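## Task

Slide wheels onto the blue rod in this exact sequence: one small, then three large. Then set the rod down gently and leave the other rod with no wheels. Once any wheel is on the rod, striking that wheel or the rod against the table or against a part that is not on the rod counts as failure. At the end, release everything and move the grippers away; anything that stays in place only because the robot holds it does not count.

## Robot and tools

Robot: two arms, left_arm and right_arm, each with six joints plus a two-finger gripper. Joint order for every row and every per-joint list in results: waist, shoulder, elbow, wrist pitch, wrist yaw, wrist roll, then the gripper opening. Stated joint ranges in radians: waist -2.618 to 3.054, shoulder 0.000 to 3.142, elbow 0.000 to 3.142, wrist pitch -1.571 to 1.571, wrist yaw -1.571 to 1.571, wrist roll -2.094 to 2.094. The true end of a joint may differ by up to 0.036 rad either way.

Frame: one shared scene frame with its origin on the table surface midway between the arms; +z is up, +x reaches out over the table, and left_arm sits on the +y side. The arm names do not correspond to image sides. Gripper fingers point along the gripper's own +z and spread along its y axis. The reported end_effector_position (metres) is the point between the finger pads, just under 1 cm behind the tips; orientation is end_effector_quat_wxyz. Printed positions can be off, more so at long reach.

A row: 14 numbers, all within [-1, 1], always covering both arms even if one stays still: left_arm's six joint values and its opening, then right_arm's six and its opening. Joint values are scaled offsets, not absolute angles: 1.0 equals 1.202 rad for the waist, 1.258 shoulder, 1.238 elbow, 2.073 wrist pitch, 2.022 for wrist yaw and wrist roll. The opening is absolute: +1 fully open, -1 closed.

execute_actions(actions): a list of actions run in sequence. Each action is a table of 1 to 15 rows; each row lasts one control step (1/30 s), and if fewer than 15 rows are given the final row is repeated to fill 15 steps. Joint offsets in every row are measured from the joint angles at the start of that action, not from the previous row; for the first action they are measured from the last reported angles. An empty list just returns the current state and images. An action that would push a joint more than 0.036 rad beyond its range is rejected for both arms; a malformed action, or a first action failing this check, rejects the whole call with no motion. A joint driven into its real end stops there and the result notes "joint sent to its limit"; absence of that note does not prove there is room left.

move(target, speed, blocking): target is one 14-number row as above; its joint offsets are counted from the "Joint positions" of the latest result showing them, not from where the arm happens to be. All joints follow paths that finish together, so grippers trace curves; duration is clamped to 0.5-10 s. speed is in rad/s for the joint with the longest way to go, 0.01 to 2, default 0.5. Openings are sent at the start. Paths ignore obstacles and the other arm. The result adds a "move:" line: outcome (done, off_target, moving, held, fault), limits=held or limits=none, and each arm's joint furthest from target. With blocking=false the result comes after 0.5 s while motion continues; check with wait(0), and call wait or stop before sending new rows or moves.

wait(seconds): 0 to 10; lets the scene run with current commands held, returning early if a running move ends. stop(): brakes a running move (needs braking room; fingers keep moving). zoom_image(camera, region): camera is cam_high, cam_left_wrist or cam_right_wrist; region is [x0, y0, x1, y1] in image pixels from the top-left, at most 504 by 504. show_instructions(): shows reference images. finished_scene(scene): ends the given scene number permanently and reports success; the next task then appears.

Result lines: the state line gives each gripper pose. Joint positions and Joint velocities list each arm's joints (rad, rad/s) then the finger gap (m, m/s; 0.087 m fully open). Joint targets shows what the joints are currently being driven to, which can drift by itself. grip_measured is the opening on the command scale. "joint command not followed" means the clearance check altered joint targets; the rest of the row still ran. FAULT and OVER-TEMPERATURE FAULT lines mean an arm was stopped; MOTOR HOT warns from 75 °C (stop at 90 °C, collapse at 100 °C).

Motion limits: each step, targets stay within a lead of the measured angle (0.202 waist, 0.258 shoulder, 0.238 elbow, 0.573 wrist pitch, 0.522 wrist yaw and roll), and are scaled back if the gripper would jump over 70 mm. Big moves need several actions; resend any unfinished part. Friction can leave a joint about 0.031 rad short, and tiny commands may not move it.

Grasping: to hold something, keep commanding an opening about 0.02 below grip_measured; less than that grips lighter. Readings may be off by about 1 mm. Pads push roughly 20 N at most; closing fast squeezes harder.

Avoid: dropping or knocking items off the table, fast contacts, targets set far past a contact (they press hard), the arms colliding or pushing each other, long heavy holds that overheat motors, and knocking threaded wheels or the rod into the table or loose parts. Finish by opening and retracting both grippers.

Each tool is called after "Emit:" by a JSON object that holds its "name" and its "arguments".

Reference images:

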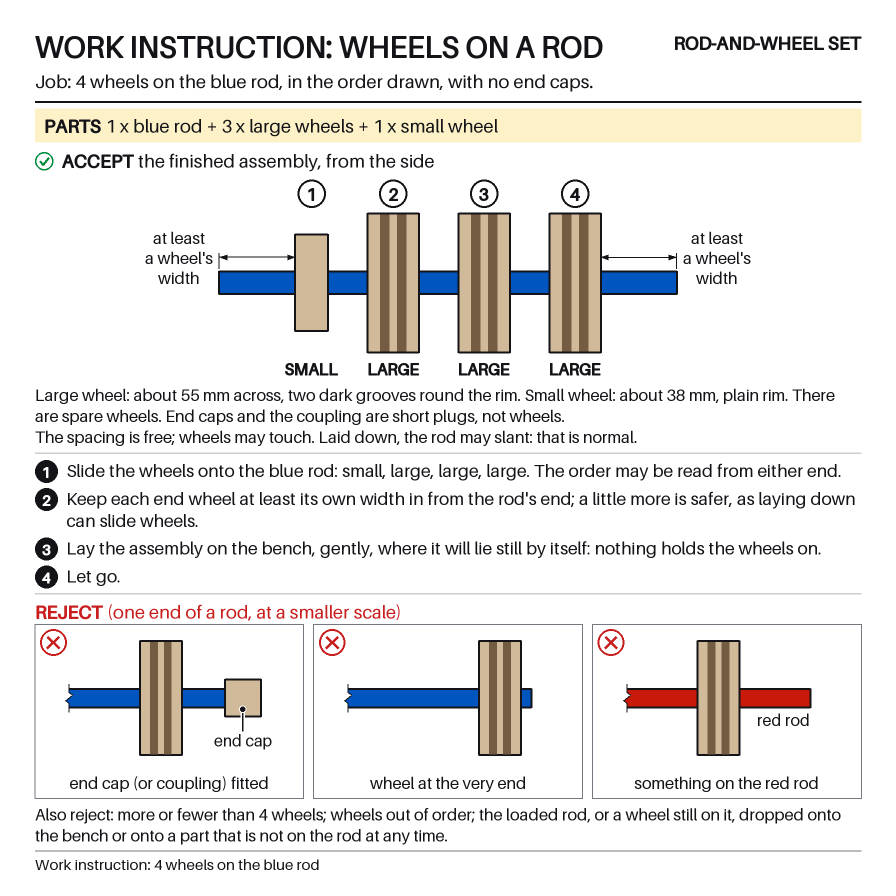

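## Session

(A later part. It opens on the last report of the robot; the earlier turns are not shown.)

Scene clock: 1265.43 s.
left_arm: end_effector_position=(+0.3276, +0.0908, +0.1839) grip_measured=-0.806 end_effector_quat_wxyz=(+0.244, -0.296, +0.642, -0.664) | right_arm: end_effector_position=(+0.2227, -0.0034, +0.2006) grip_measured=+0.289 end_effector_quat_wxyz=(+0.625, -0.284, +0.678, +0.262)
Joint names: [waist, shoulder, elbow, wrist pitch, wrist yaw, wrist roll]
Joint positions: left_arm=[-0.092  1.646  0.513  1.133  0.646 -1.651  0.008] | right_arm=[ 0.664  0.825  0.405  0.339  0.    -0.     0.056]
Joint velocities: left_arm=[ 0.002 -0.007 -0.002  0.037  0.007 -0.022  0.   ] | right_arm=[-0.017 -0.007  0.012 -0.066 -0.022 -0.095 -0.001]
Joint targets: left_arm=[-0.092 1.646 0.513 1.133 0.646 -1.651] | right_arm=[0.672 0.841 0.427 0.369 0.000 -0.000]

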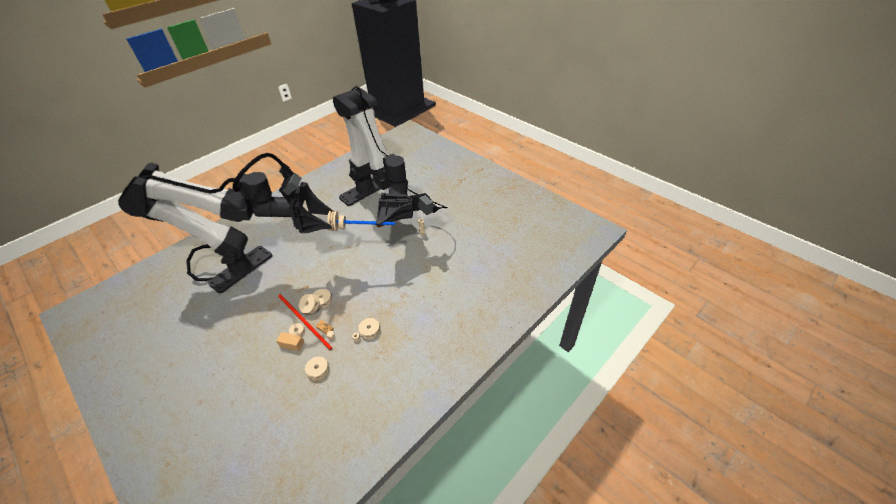

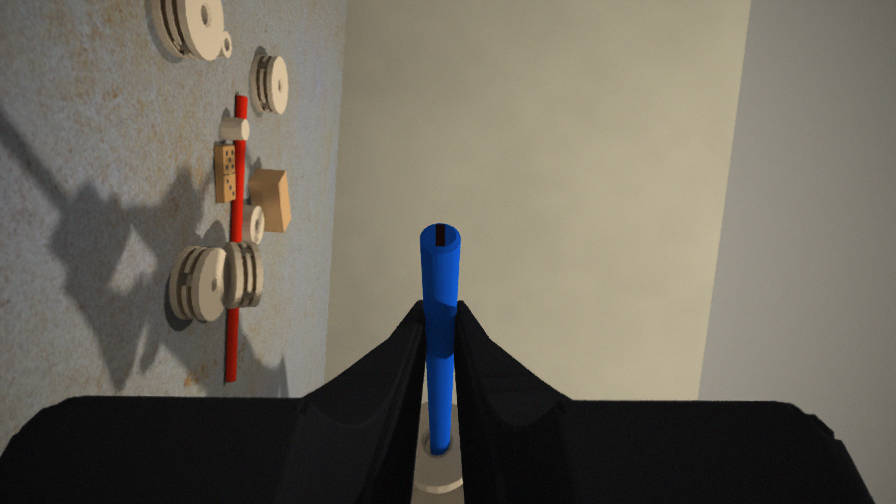

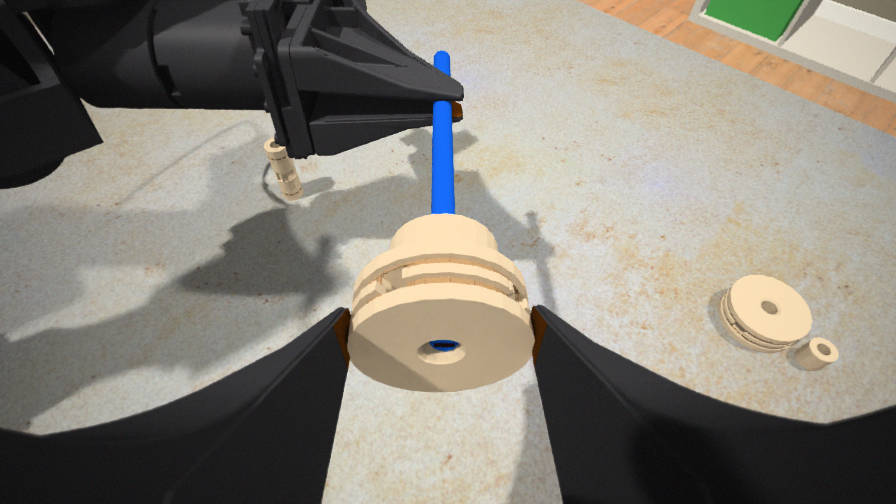

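Emit:
{"name": "execute_actions", "arguments": {"actions": [[[0,0,0,0,0,0,-0.84,0.0066,0.0127,0.0186,0.0191,0,0,0.25],[0,0,0,0,0,0,-0.84,0.0066,0.0127,0.0186,0.0232,0,0,0.25],[0,0,0,0,0,0,-0.84,0.0066,0.0226,0.0217,0.0272,0,0,0.25],[0,0,0,0,0,0,-0.84,0.0066,0.0325,0.0248,0.0313,0,0,0.25],[0,0,0,0,0,0,-0.84,0.0066,0.0424,0.0279,0.0354,0,0,0.25],[0,0,0,0,0,0,-0.84,0.0066,0.0523,0.031,0.0395,0,0,0.25],[0,0,0,0,0,0,-0.84,0.0066,0.0623,0.0342,0.0436,0,0,0.25],[0,0,0,0,0,0,-0.84,0.0066,0.0722,0.0373,0.0476,0,0,0.25],[0,0,0,0,0,0,-0.84,0.0066,0.0821,0.0404,0.0517,0,0,0.25],[0,0,0,0,0,0,-0.84,0.0066,0.092,0.0435,0.0558,0,0,0.25],[0,0,0,0,0,0,-0.84,0.0066,0.1019,0.0466,0.0599,0,0,0.25],[0,0,0,0,0,0,-0.84,0.0066,0.1118,0.0497,0.064,0,0,0.25],[0,0,0,0,0,0,-0.84,0.0066,0.1217,0.0528,0.068,0,0,0.25],[0,0,0,0,0,0,-0.84,0.0066,0.1316,0.0559,0.068,0,0,0.25],[0,0,0,0,0,0,-0.84,0.0066,0.1415,0.059,0.068,0,0,0.25]]]}}

Emit:
{"name": "wait", "arguments": {"seconds": 0.3}}

Scene clock: 1278.40 s.
left_arm: end_effector_position=(+0.3276, +0.0908, +0.1839) grip_measured=-0.806 end_effector_quat_wxyz=(+0.244, -0.296, +0.642, -0.664) | right_arm: end_effector_position=(+0.2389, +0.0131, +0.1984) grip_measured=+0.289 end_effector_quat_wxyz=(+0.623, -0.285, +0.680, +0.261)
Joint names: [waist, shoulder, elbow, wrist pitch, wrist yaw, wrist roll]
Joint positions: left_arm=[-0.092  1.646  0.513  1.133  0.646 -1.651  0.008] | right_arm=[ 0.664  0.967  0.45   0.429  0.    -0.     0.056]
Joint velocities: left_arm=[ 0.017 -0.012 -0.002 -0.051  0.037 -0.081  0.   ] | right_arm=[ 0.012  0.349  0.125  0.125  0.022 -0.037 -0.   ]
Joint targets: left_arm=[-0.092 1.646 0.513 1.133 0.646 -1.651] | right_arm=[0.672 1.003 0.478 0.480 0.000 -0.000]

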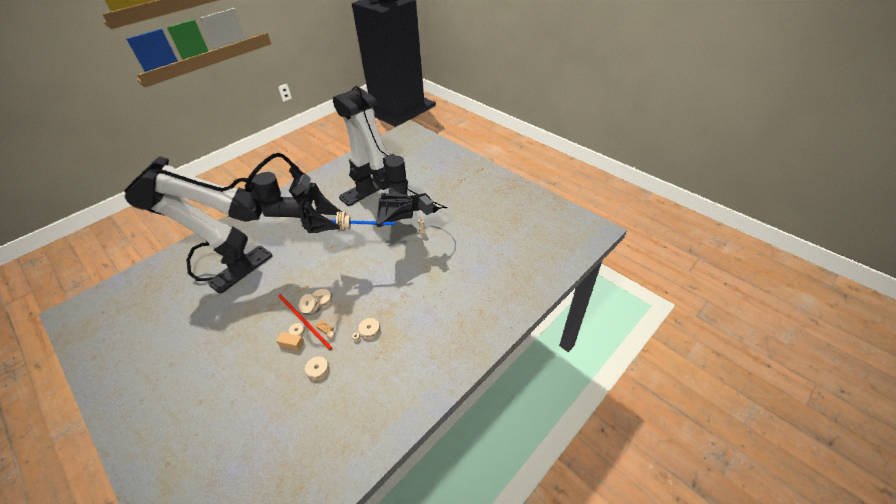

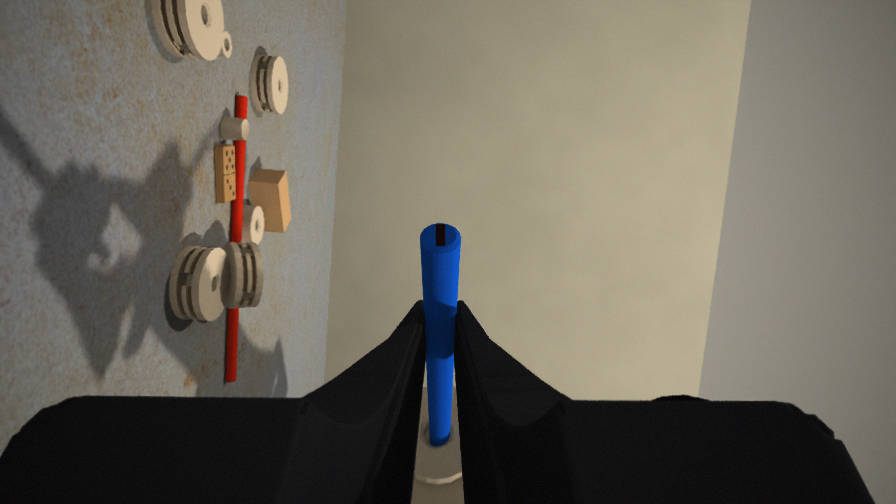

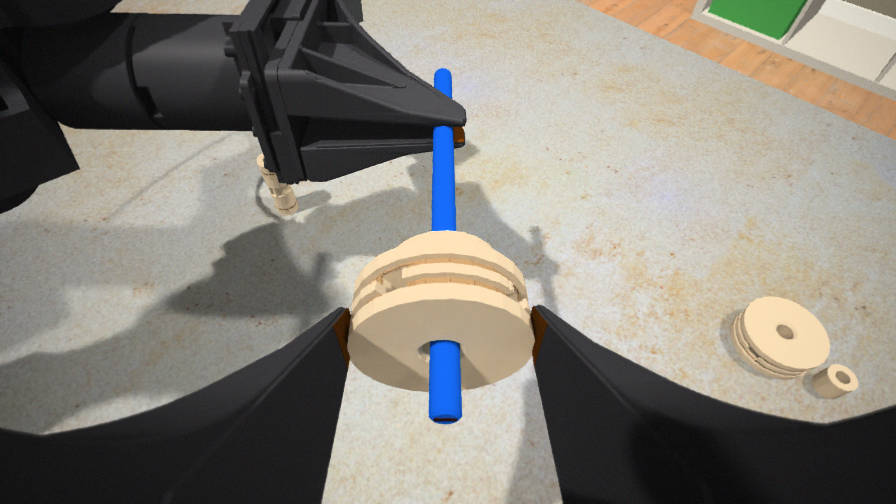

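Scene clock: 1278.70 s.
left_arm: end_effector_position=(+0.3276, +0.0908, +0.1839) grip_measured=-0.806 end_effector_quat_wxyz=(+0.244, -0.296, +0.642, -0.664) | right_arm: end_effector_position=(+0.2417, +0.0159, +0.1985) grip_measured=+0.289 end_effector_quat_wxyz=(+0.624, -0.285, +0.679, +0.261)
Joint names: [waist, shoulder, elbow, wrist pitch, wrist yaw, wrist roll]
Joint positions: left_arm=[-0.092  1.646  0.513  1.133  0.646 -1.651  0.008] | right_arm=[ 0.664  0.989  0.456  0.448  0.    -0.     0.056]
Joint velocities: left_arm=[-0.017  0.007  0.002  0.037  0.051  0.022  0.001] | right_arm=[-0.002 -0.012 -0.007 -0.007  0.022 -0.051 -0.   ]
Joint targets: left_arm=[-0.092 1.646 0.513 1.133 0.646 -1.651] | right_arm=[0.672 1.003 0.478 0.480 0.000 -0.000]
wait: 0.30 s; no rest

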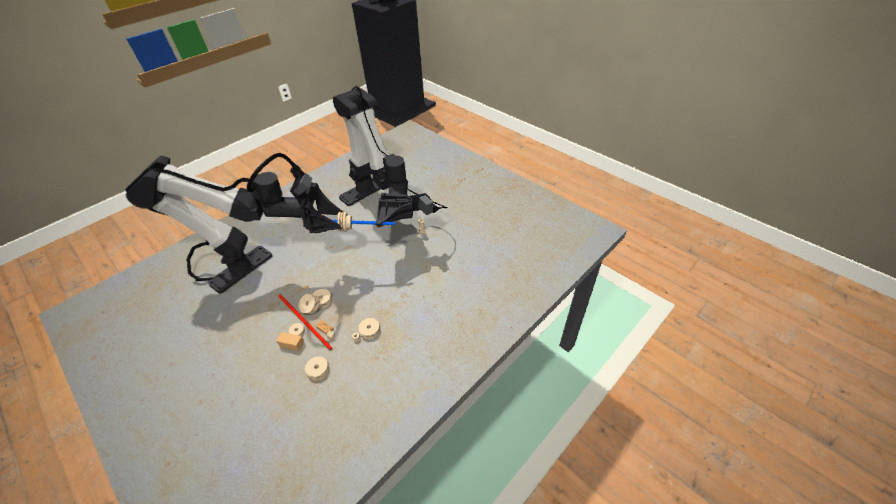

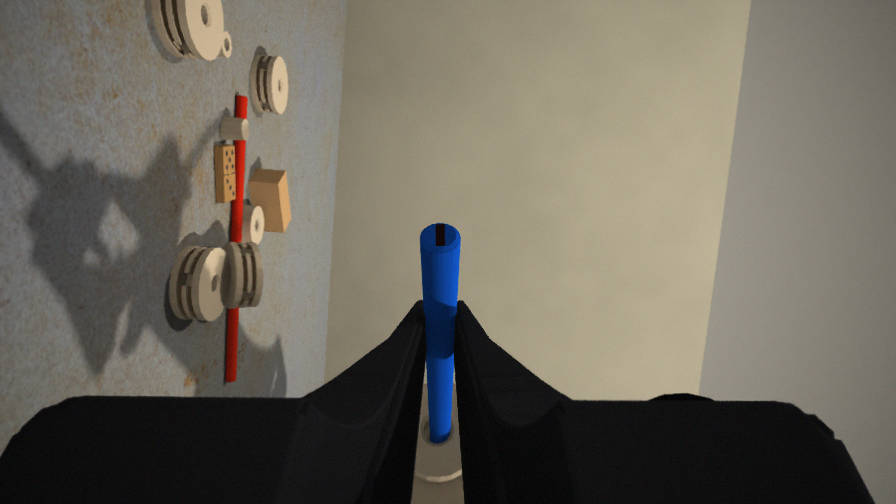

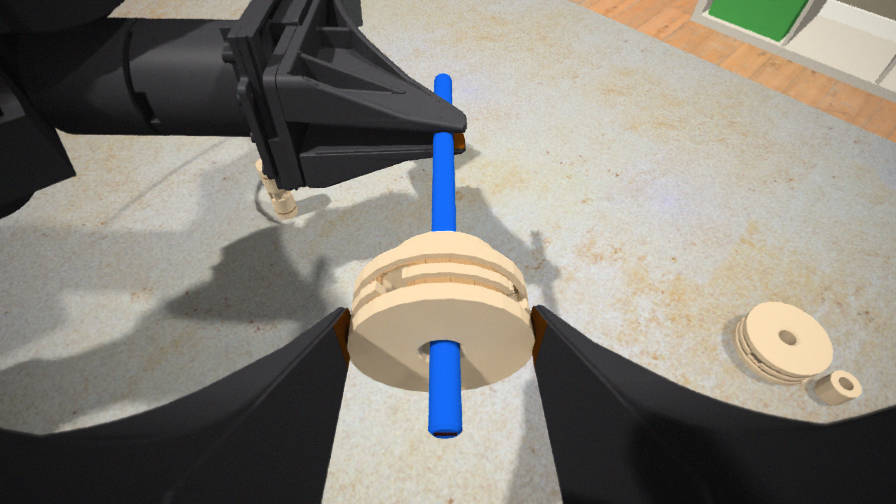

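Emit:
{"name": "execute_actions", "arguments": {"actions": [[[0,0,0,0,0,0,-0.84,0,0,0,0,0,0,0.35],[0,0,0,0,0,0,-0.84,0,0,0,0,0,0,0.45],[0,0,0,0,0,0,-0.84,0,0,0,0,0,0,0.55],[0,0,0,0,0,0,-0.84,0,0,0,0,0,0,0.65],[0,0,0,0,0,0,-0.84,0,-0.03,-0.012,-0.018,0,0,0.7],[0,0,0,0,0,0,-0.84,0,-0.06,-0.019,-0.032,0,0,0.7],[0,0,0,0,0,0,-0.84,0,-0.09,-0.026,-0.046,0,0,0.7],[0,0,0,0,0,0,-0.84,0,-0.12,-0.033,-0.06,0,0,0.7],[0,0,0,0,0,0,-0.84,0,-0.15,-0.04,-0.074,0,0,0.7],[0,0,0,0,0,0,-0.84,0,-0.18,-0.047,-0.088,0,0,0.7],[0,0,0,0,0,0,-0.84,0,-0.21,-0.054,-0.102,0,0,0.7],[0,0,0,0,0,0,-0.84,0,-0.24,-0.061,-0.116,0,0,0.7],[0,0,0,0,0,0,-0.84,0,-0.27,-0.068,-0.13,0,0,0.7],[0,0,0,0,0,0,-0.84,0,-0.30,-0.075,-0.144,0,0,0.7],[0,0,0,0,0,0,-0.84,0,-0.33,-0.082,-0.158,0,0,0.7]]]}}

Emit:
{"name": "zoom_image", "arguments": {"camera": "cam_high", "region": [260, 270, 400, 390]}}

Scene clock: 1312.77 s.
left_arm: end_effector_position=(+0.3276, +0.0908, +0.1839) grip_measured=-0.806 end_effector_quat_wxyz=(+0.244, -0.296, +0.642, -0.664) | right_arm: end_effector_position=(+0.2060, -0.0204, +0.2198) grip_measured=+0.700 end_effector_quat_wxyz=(+0.645, -0.276, +0.659, +0.270)
Joint names: [waist, shoulder, elbow, wrist pitch, wrist yaw, wrist roll]
Joint positions: left_arm=[-0.092  1.646  0.513  1.133  0.646 -1.651  0.008] | right_arm=[ 0.664  0.65   0.385  0.244  0.    -0.     0.074]
Joint velocities: left_arm=[ 0.002 -0.012  0.002  0.007  0.022 -0.022 -0.   ] | right_arm=[-0.007 -1.092 -0.242 -0.711  0.066 -0.007 -0.001]
Joint targets: left_arm=[-0.092 1.646 0.513 1.133 0.646 -1.651] | right_arm=[0.664 0.574 0.355 0.121 0.000 -0.000]

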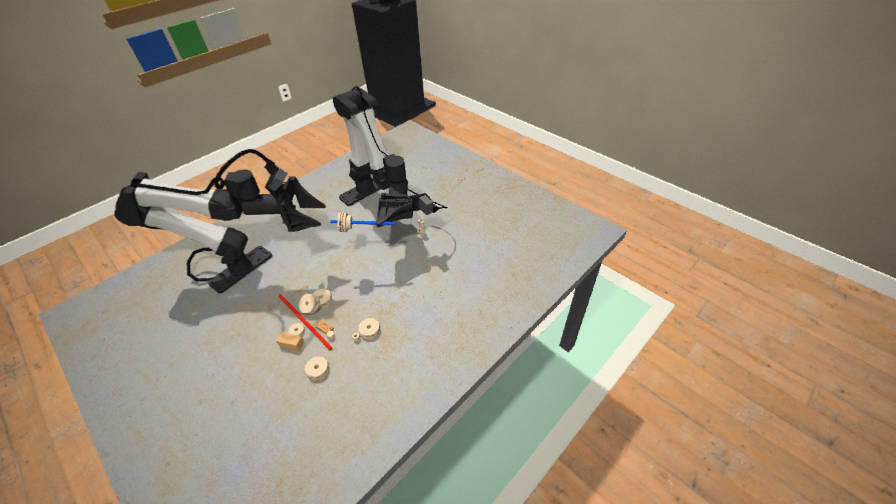

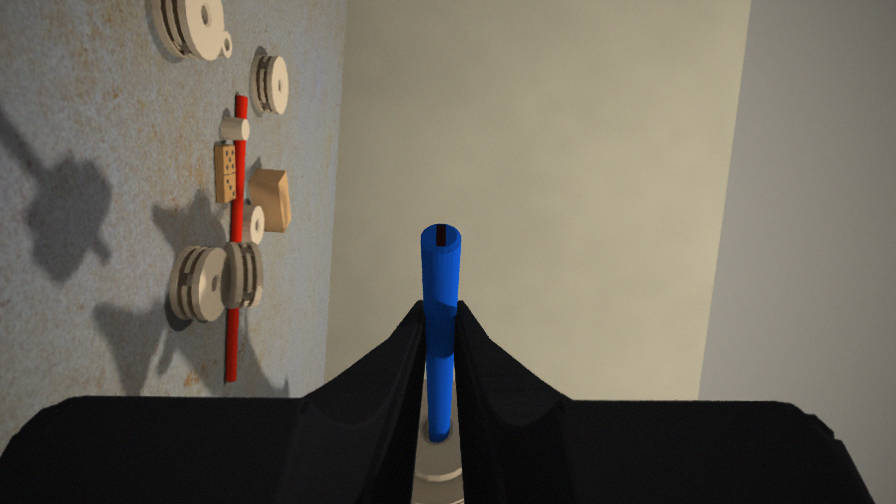

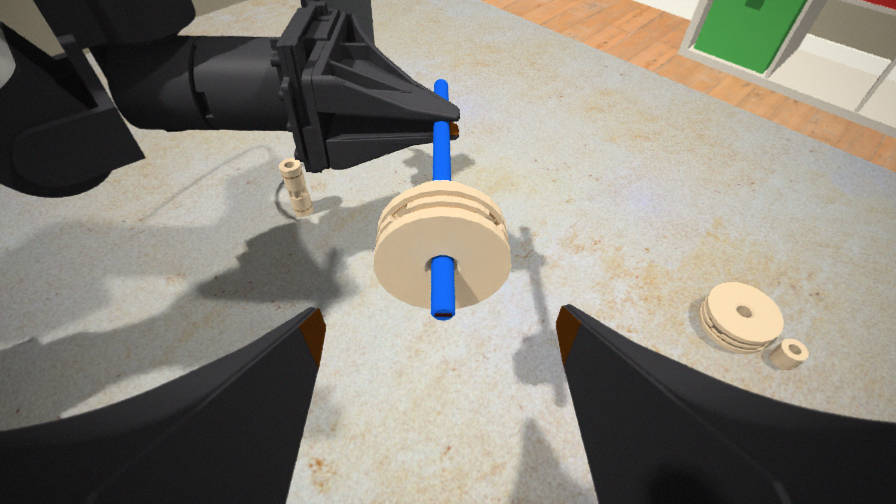

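Region (260, 270, 400, 390) of cam_high's 896x504 image, scaled by 3.600, with more detail than that image has; it fills the top 432 rows of this view, and the rest is white.

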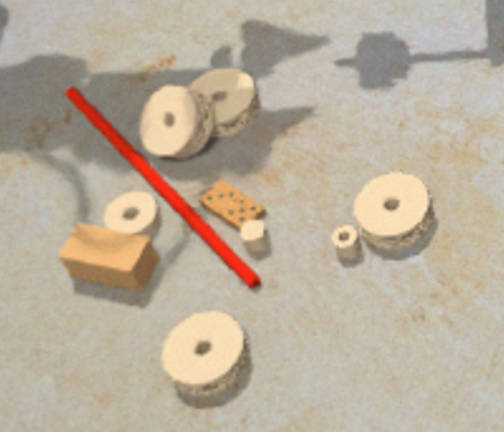

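Emit:
{"name": "move", "arguments": {"target": [0,0,0,0,0,0,-0.84,-0.4784,0.8853,0.7548,-0.6631,0,0.8932,0.8], "speed": 1.4}}

Scene clock: 1367.63 s.
left_arm: end_effector_position=(+0.3310, +0.0950, +0.1809) grip_measured=-0.805 end_effector_quat_wxyz=(+0.252, -0.301, +0.643, -0.657) | right_arm: end_effector_position=(+0.2943, -0.1292, +0.0689) grip_measured=+0.800 end_effector_quat_wxyz=(-0.004, +0.708, +0.706, -0.000)
Joint names: [waist, shoulder, elbow, wrist pitch, wrist yaw, wrist roll]
Joint positions: left_arm=[-0.083  1.646  0.513  1.12   0.634 -1.636  0.009] | right_arm=[ 0.094  1.757  1.299 -1.117 -0.006  1.798  0.079]
Joint velocities: left_arm=[ 0.007 -0.007  0.002  0.022 -0.051  0.037 -0.001] | right_arm=[-0.002 -0.002  0.012 -0.066 -0.022  0.022 -0.   ]
Joint targets: left_arm=[-0.092 1.646 0.513 1.132 0.646 -1.651] | right_arm=[0.089 1.764 1.319 -1.131 0.000 1.806]
move: off_target (right_arm); limits=none; left_arm: farthest joint: the wrist roll, 0.015 radians from its target (0.000 radians at the start); right_arm: farthest joint: the elbow, 0.021 radians from its target (0.955 radians at the start)

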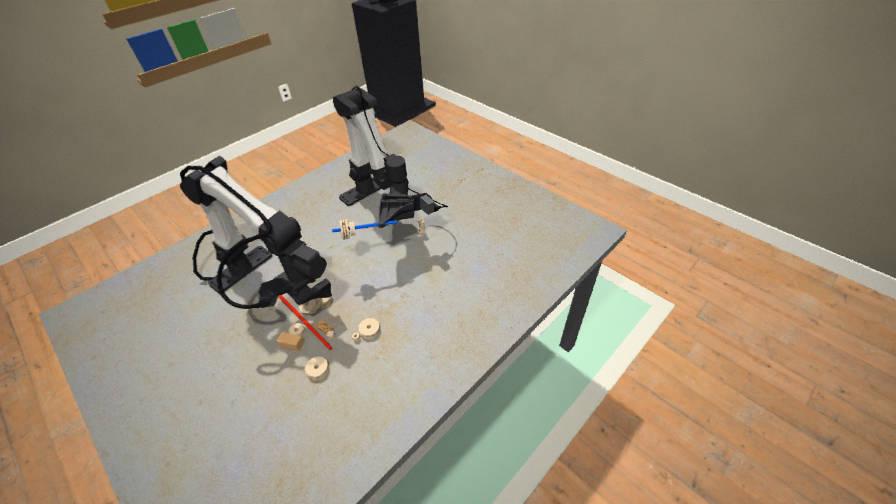

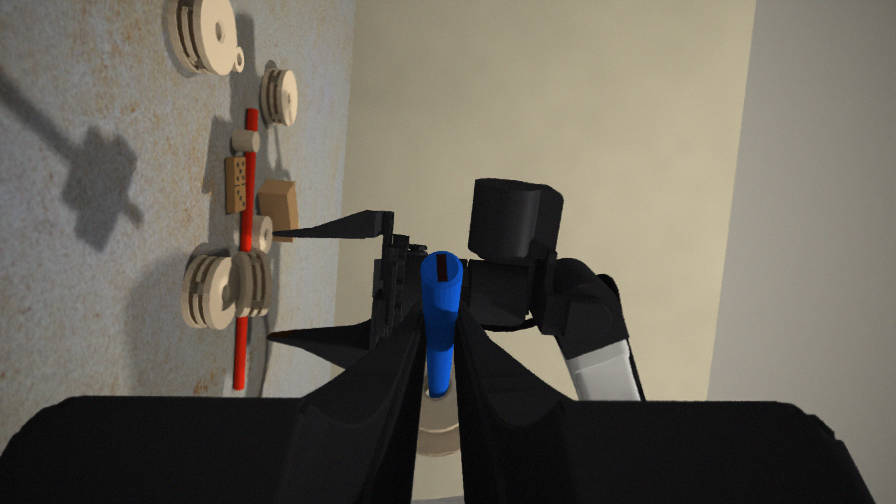

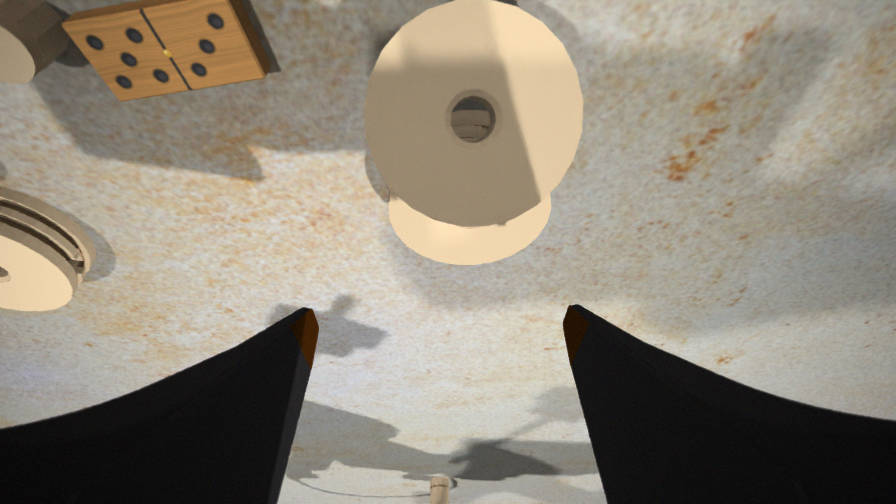

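Emit:
{"name": "move", "arguments": {"target": [0.0075,0,0,0,0,0,-0.84,-0.030,0.0095,-0.164,0.1078,0,0,0.8], "speed": 0.4}}

Scene clock: 1415.47 s.
left_arm: end_effector_position=(+0.3310, +0.0950, +0.1809) grip_measured=-0.805 end_effector_quat_wxyz=(+0.252, -0.301, +0.643, -0.657) | right_arm: end_effector_position=(+0.2860, -0.1403, +0.0229) grip_measured=+0.800 end_effector_quat_wxyz=(-0.000, +0.718, +0.696, +0.005)
Joint names: [waist, shoulder, elbow, wrist pitch, wrist yaw, wrist roll]
Joint positions: left_arm=[-0.083  1.646  0.513  1.12   0.634 -1.636  0.009] | right_arm=[ 0.066  1.757  1.106 -0.911 -0.006  1.799  0.079]
Joint velocities: left_arm=[ 0.002  0.002 -0.017  0.051  0.081 -0.037  0.001] | right_arm=[-0.012 -0.002 -0.007  0.022 -0.022  0.051 -0.001]
Joint targets: left_arm=[-0.074 1.646 0.513 1.120 0.634 -1.636] | right_arm=[0.058 1.769 1.096 -0.893 -0.006 1.798]
move: done; limits=none; left_arm: farthest joint: the waist, 0.009 radians from its target (0.009 radians at the start); right_arm: farthest joint: the wrist pitch, 0.017 radians from its target (0.224 radians at the start)

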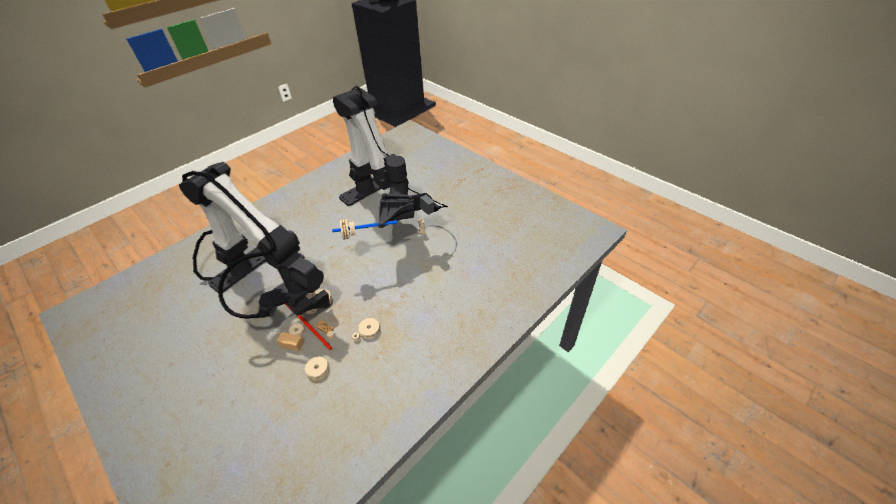

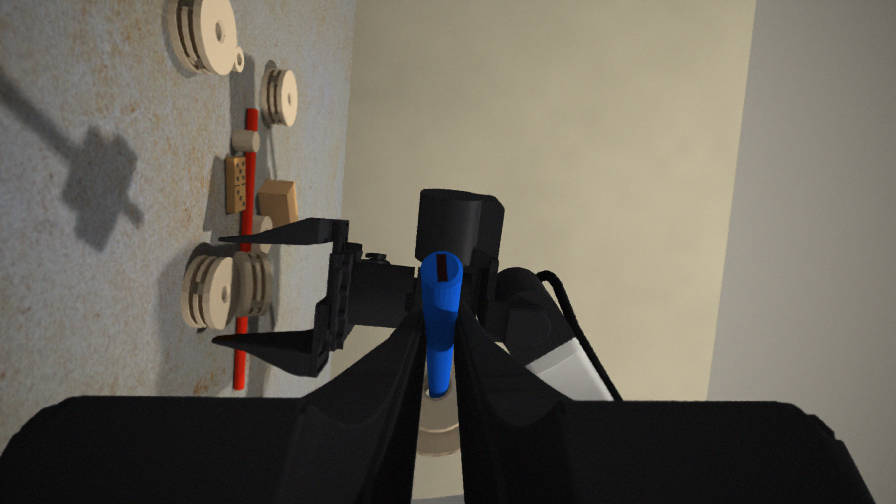

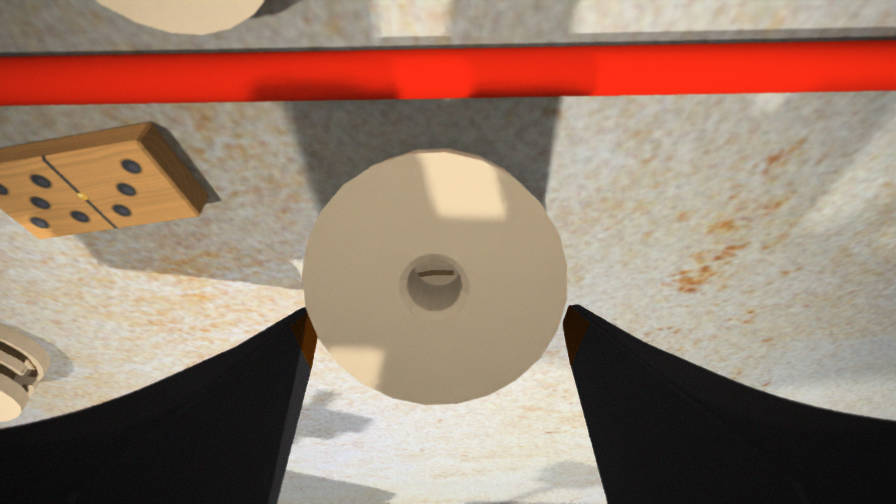

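Emit:
{"name": "zoom_image", "arguments": {"camera": "cam_left_wrist", "region": [160, 200, 360, 400]}}

Region (160, 200, 360, 400) of cam_left_wrist's 896x504 image, scaled by 2.520, with more detail than that image has.

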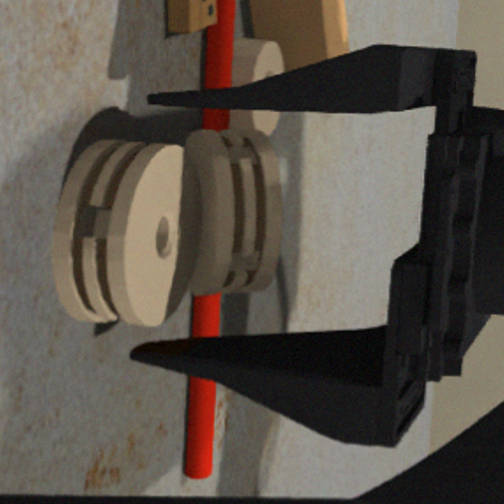

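Emit:
{"name": "execute_actions", "arguments": {"actions": [[[0,0,0,0,0,0,-0.84,0.008,0.012,-0.008,0.008,0,0,0.8],[0,0,0,0,0,0,-0.84,0.011,0.015,-0.008,0.008,0,0,0.76],[0,0,0,0,0,0,-0.84,0.014,0.018,-0.008,0.008,0,0,0.72],[0,0,0,0,0,0,-0.84,0.0175,0.0215,-0.008,0.008,0,0,0.68],[0,0,0,0,0,0,-0.84,0.0175,0.0215,-0.008,0.008,0,0,0.63],[0,0,0,0,0,0,-0.84,0.0175,0.0215,-0.008,0.008,0,0,0.58],[0,0,0,0,0,0,-0.84,0.0175,0.0215,-0.008,0.008,0,0,0.53],[0,0,0,0,0,0,-0.84,0.0175,0.0215,-0.008,0.008,0,0,0.48],[0,0,0,0,0,0,-0.84,0.0175,0.0215,-0.008,0.008,0,0,0.43],[0,0,0,0,0,0,-0.84,0.0175,0.0215,-0.008,0.008,0,0,0.39],[0,0,0,0,0,0,-0.84,0.0175,0.0215,-0.008,0.008,0,0,0.35],[0,0,0,0,0,0,-0.84,0.0175,0.0215,-0.008,0.008,0,0,0.32],[0,0,0,0,0,0,-0.84,0.0175,0.0215,-0.008,0.008,0,0,0.29],[0,0,0,0,0,0,-0.84,0.0175,0.0215,-0.008,0.008,0,0,0.27],[0,0,0,0,0,0,-0.84,0.0175,0.0215,-0.008,0.008,0,0,0.25]]]}}

Emit:
{"name": "zoom_image", "arguments": {"camera": "cam_left_wrist", "region": [160, 200, 360, 400]}}

Scene clock: 1455.93 s.
left_arm: end_effector_position=(+0.3310, +0.0950, +0.1809) grip_measured=-0.805 end_effector_quat_wxyz=(+0.252, -0.301, +0.643, -0.657) | right_arm: end_effector_position=(+0.2836, -0.1363, +0.0183) grip_measured=+0.296 end_effector_quat_wxyz=(-0.004, +0.713, +0.701, -0.000)
Joint names: [waist, shoulder, elbow, wrist pitch, wrist yaw, wrist roll]
Joint positions: left_arm=[-0.083  1.646  0.513  1.12   0.634 -1.636  0.009] | right_arm=[ 0.08   1.773  1.106 -0.908 -0.006  1.799  0.057]
Joint velocities: left_arm=[-0.007  0.027 -0.007 -0.081  0.022 -0.051  0.001] | right_arm=[ 0.017  0.002 -0.002  0.081 -0.022 -0.022  0.001]
Joint targets: left_arm=[-0.083 1.646 0.513 1.120 0.634 -1.636] | right_arm=[0.087 1.784 1.096 -0.894 -0.006 1.799]

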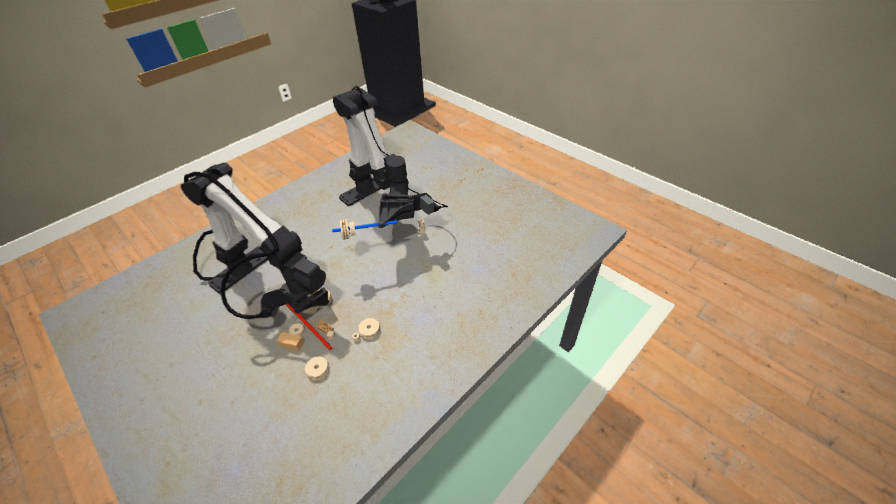

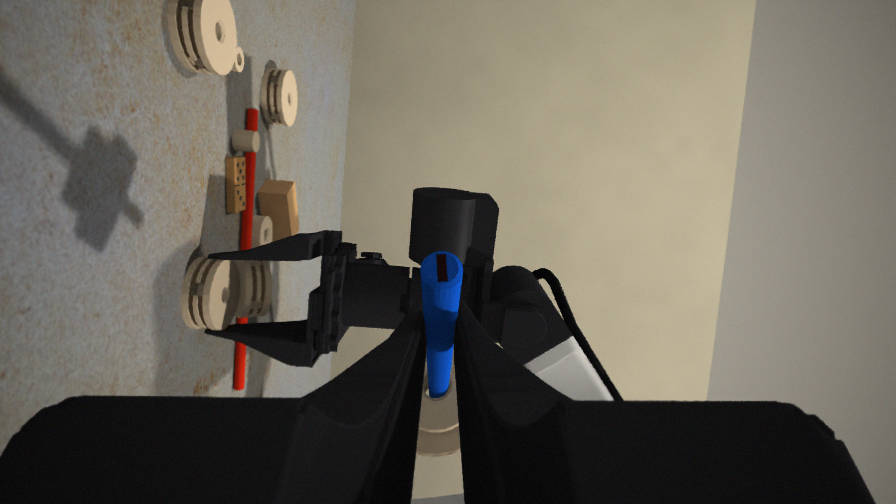

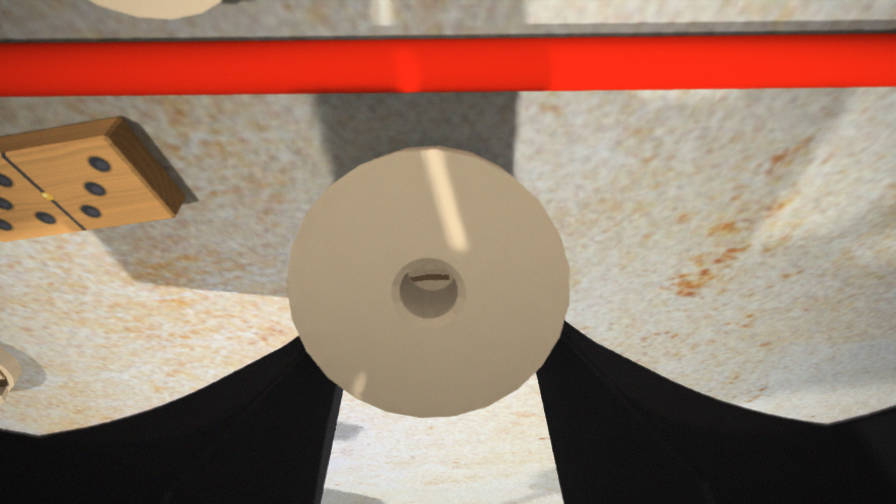

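Region (160, 200, 360, 400) of cam_left_wrist's 896x504 image, scaled by 2.520, with more detail than that image has.

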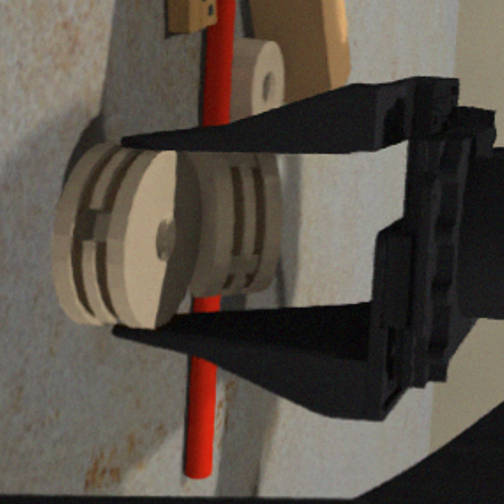

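Emit:
{"name": "execute_actions", "arguments": {"actions": [[[0,0,0,0,0,0,-0.84,0.008,-0.008,-0.008,0.007,0,0,0.25],[0,0,0,0,0,0,-0.84,0.014,-0.015,-0.008,0.007,0,0,0.25],[0,0,0,0,0,0,-0.84,0.021,-0.019,-0.008,0.007,0,0,0.25],[0,0,0,0,0,0,-0.84,0.028,-0.019,-0.008,0.007,0,0,0.25],[0,0,0,0,0,0,-0.84,0.035,-0.019,-0.008,0.007,0,0,0.25],[0,0,0,0,0,0,-0.84,0.042,-0.019,-0.008,0.007,0,0,0.25],[0,0,0,0,0,0,-0.84,0.049,-0.019,-0.008,0.007,0,0,0.25],[0,0,0,0,0,0,-0.84,0.056,-0.019,-0.008,0.007,0,0,0.25],[0,0,0,0,0,0,-0.84,0.063,-0.019,-0.008,0.007,0,0,0.25],[0,0,0,0,0,0,-0.84,0.07,-0.019,-0.008,0.007,0,0,0.25],[0,0,0,0,0,0,-0.84,0.077,-0.019,-0.008,0.007,0,0,0.25],[0,0,0,0,0,0,-0.84,0.084,-0.019,-0.008,0.007,0,0,0.25],[0,0,0,0,0,0,-0.84,0.091,-0.019,-0.008,0.007,0,0,0.25],[0,0,0,0,0,0,-0.84,0.098,-0.019,-0.008,0.007,0,0,0.25],[0,0,0,0,0,0,-0.84,0.105,-0.019,-0.008,0.007,0,0,0.25]]]}}

Emit:
{"name": "wait", "arguments": {"seconds": 0.3}}

Scene clock: 1467.80 s.
left_arm: end_effector_position=(+0.3310, +0.0950, +0.1809) grip_measured=-0.805 end_effector_quat_wxyz=(+0.252, -0.301, +0.643, -0.657) | right_arm: end_effector_position=(+0.2712, -0.1063, +0.0183) grip_measured=+0.296 end_effector_quat_wxyz=(-0.004, +0.676, +0.737, -0.001)
Joint names: [waist, shoulder, elbow, wrist pitch, wrist yaw, wrist roll]
Joint positions: left_arm=[-0.083  1.646  0.513  1.12   0.634 -1.636  0.009] | right_arm=[ 0.184  1.773  1.106 -0.908 -0.006  1.799  0.057]
Joint velocities: left_arm=[-0.022 -0.002 -0.002  0.007 -0.022 -0.007  0.   ] | right_arm=[0.222 0.007 0.002 0.051 0.007 0.037 0.   ]
Joint targets: left_arm=[-0.083 1.646 0.513 1.120 0.634 -1.636] | right_arm=[0.206 1.749 1.096 -0.894 -0.006 1.799]

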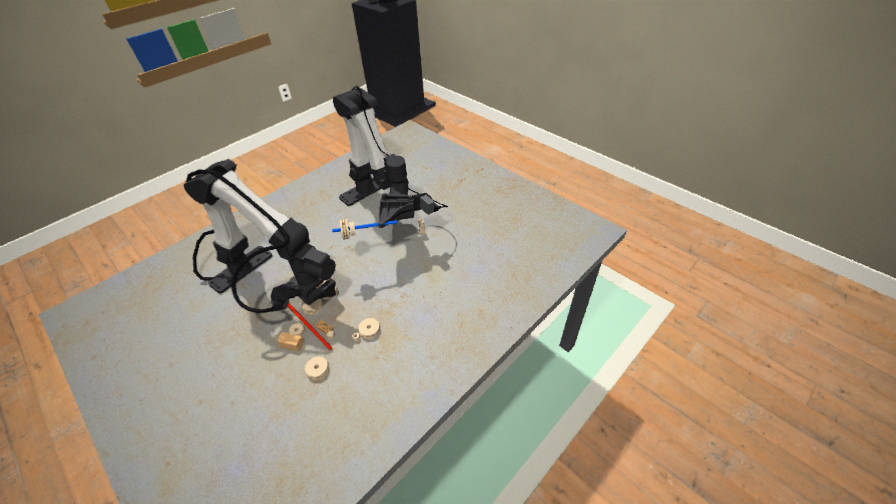

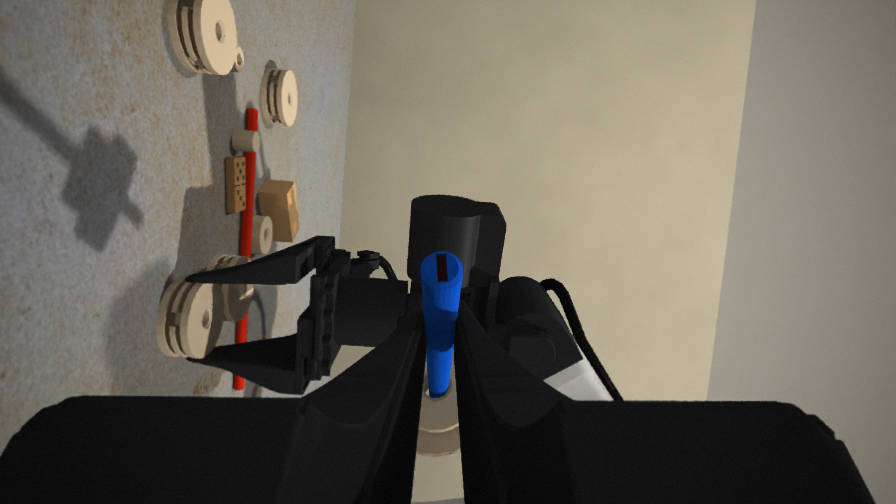

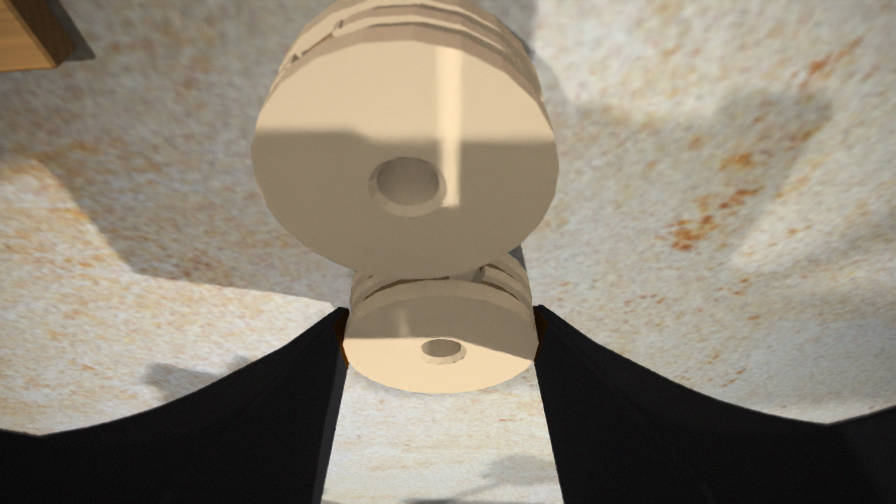

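Scene clock: 1468.10 s.
left_arm: end_effector_position=(+0.3310, +0.0950, +0.1809) grip_measured=-0.805 end_effector_quat_wxyz=(+0.252, -0.301, +0.643, -0.657) | right_arm: end_effector_position=(+0.2689, -0.1016, +0.0183) grip_measured=+0.296 end_effector_quat_wxyz=(-0.004, +0.670, +0.743, -0.001)
Joint names: [waist, shoulder, elbow, wrist pitch, wrist yaw, wrist roll]
Joint positions: left_arm=[-0.083  1.646  0.513  1.12   0.634 -1.636  0.009] | right_arm=[ 0.2    1.773  1.106 -0.908 -0.006  1.799  0.057]
Joint velocities: left_arm=[ 0.002 -0.012 -0.002  0.007 -0.022 -0.022 -0.   ] | right_arm=[-0.012  0.017 -0.007 -0.007 -0.125  0.007 -0.002]
Joint targets: left_arm=[-0.083 1.646 0.513 1.120 0.634 -1.636] | right_arm=[0.206 1.749 1.096 -0.894 -0.006 1.799]
wait: 0.30 s; at rest by 0.27 s

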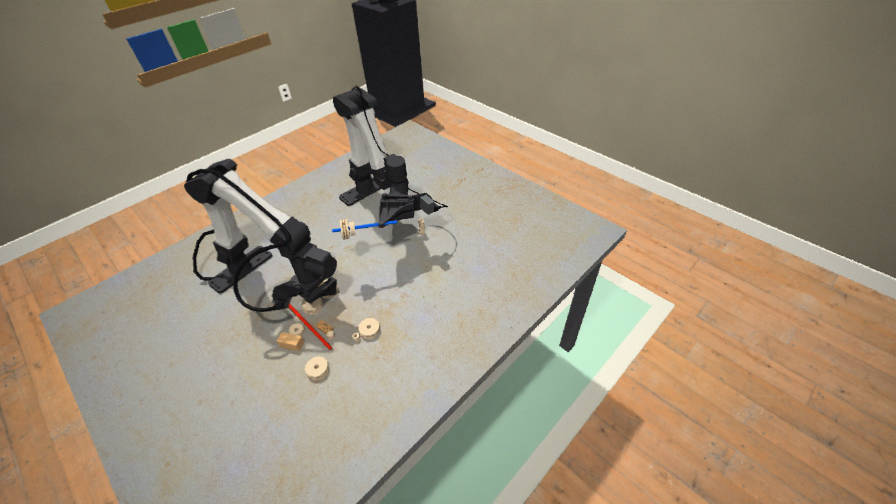

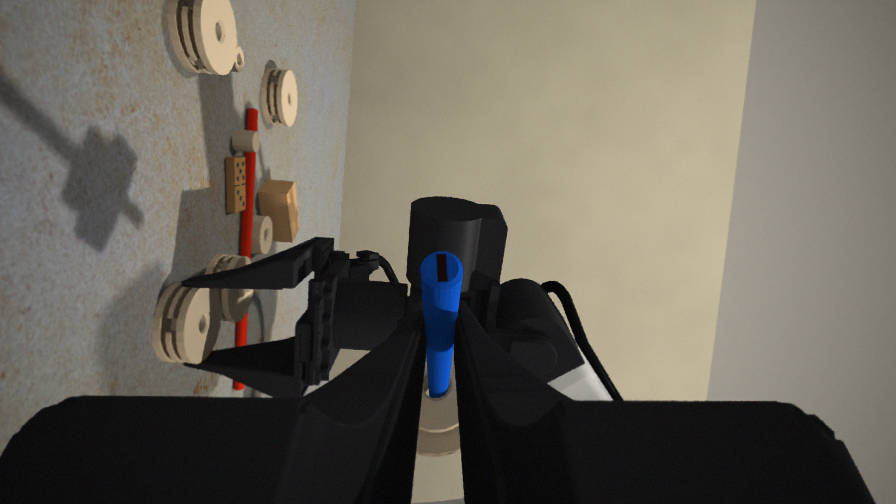

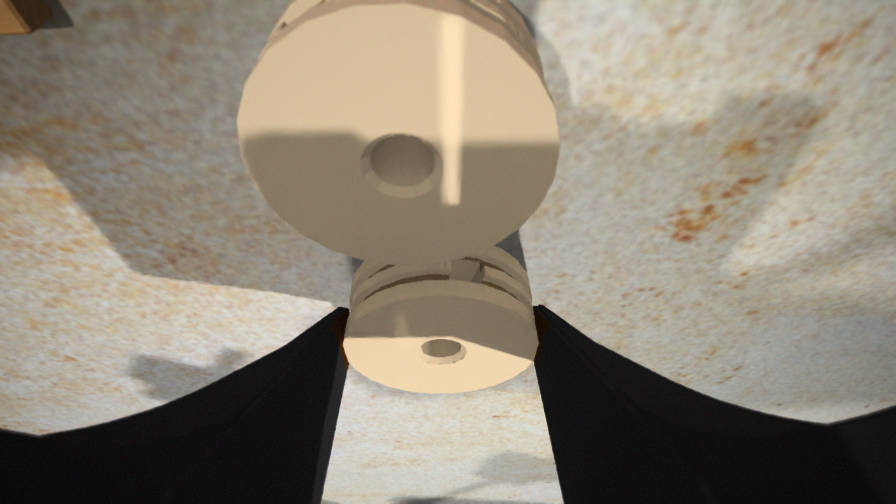

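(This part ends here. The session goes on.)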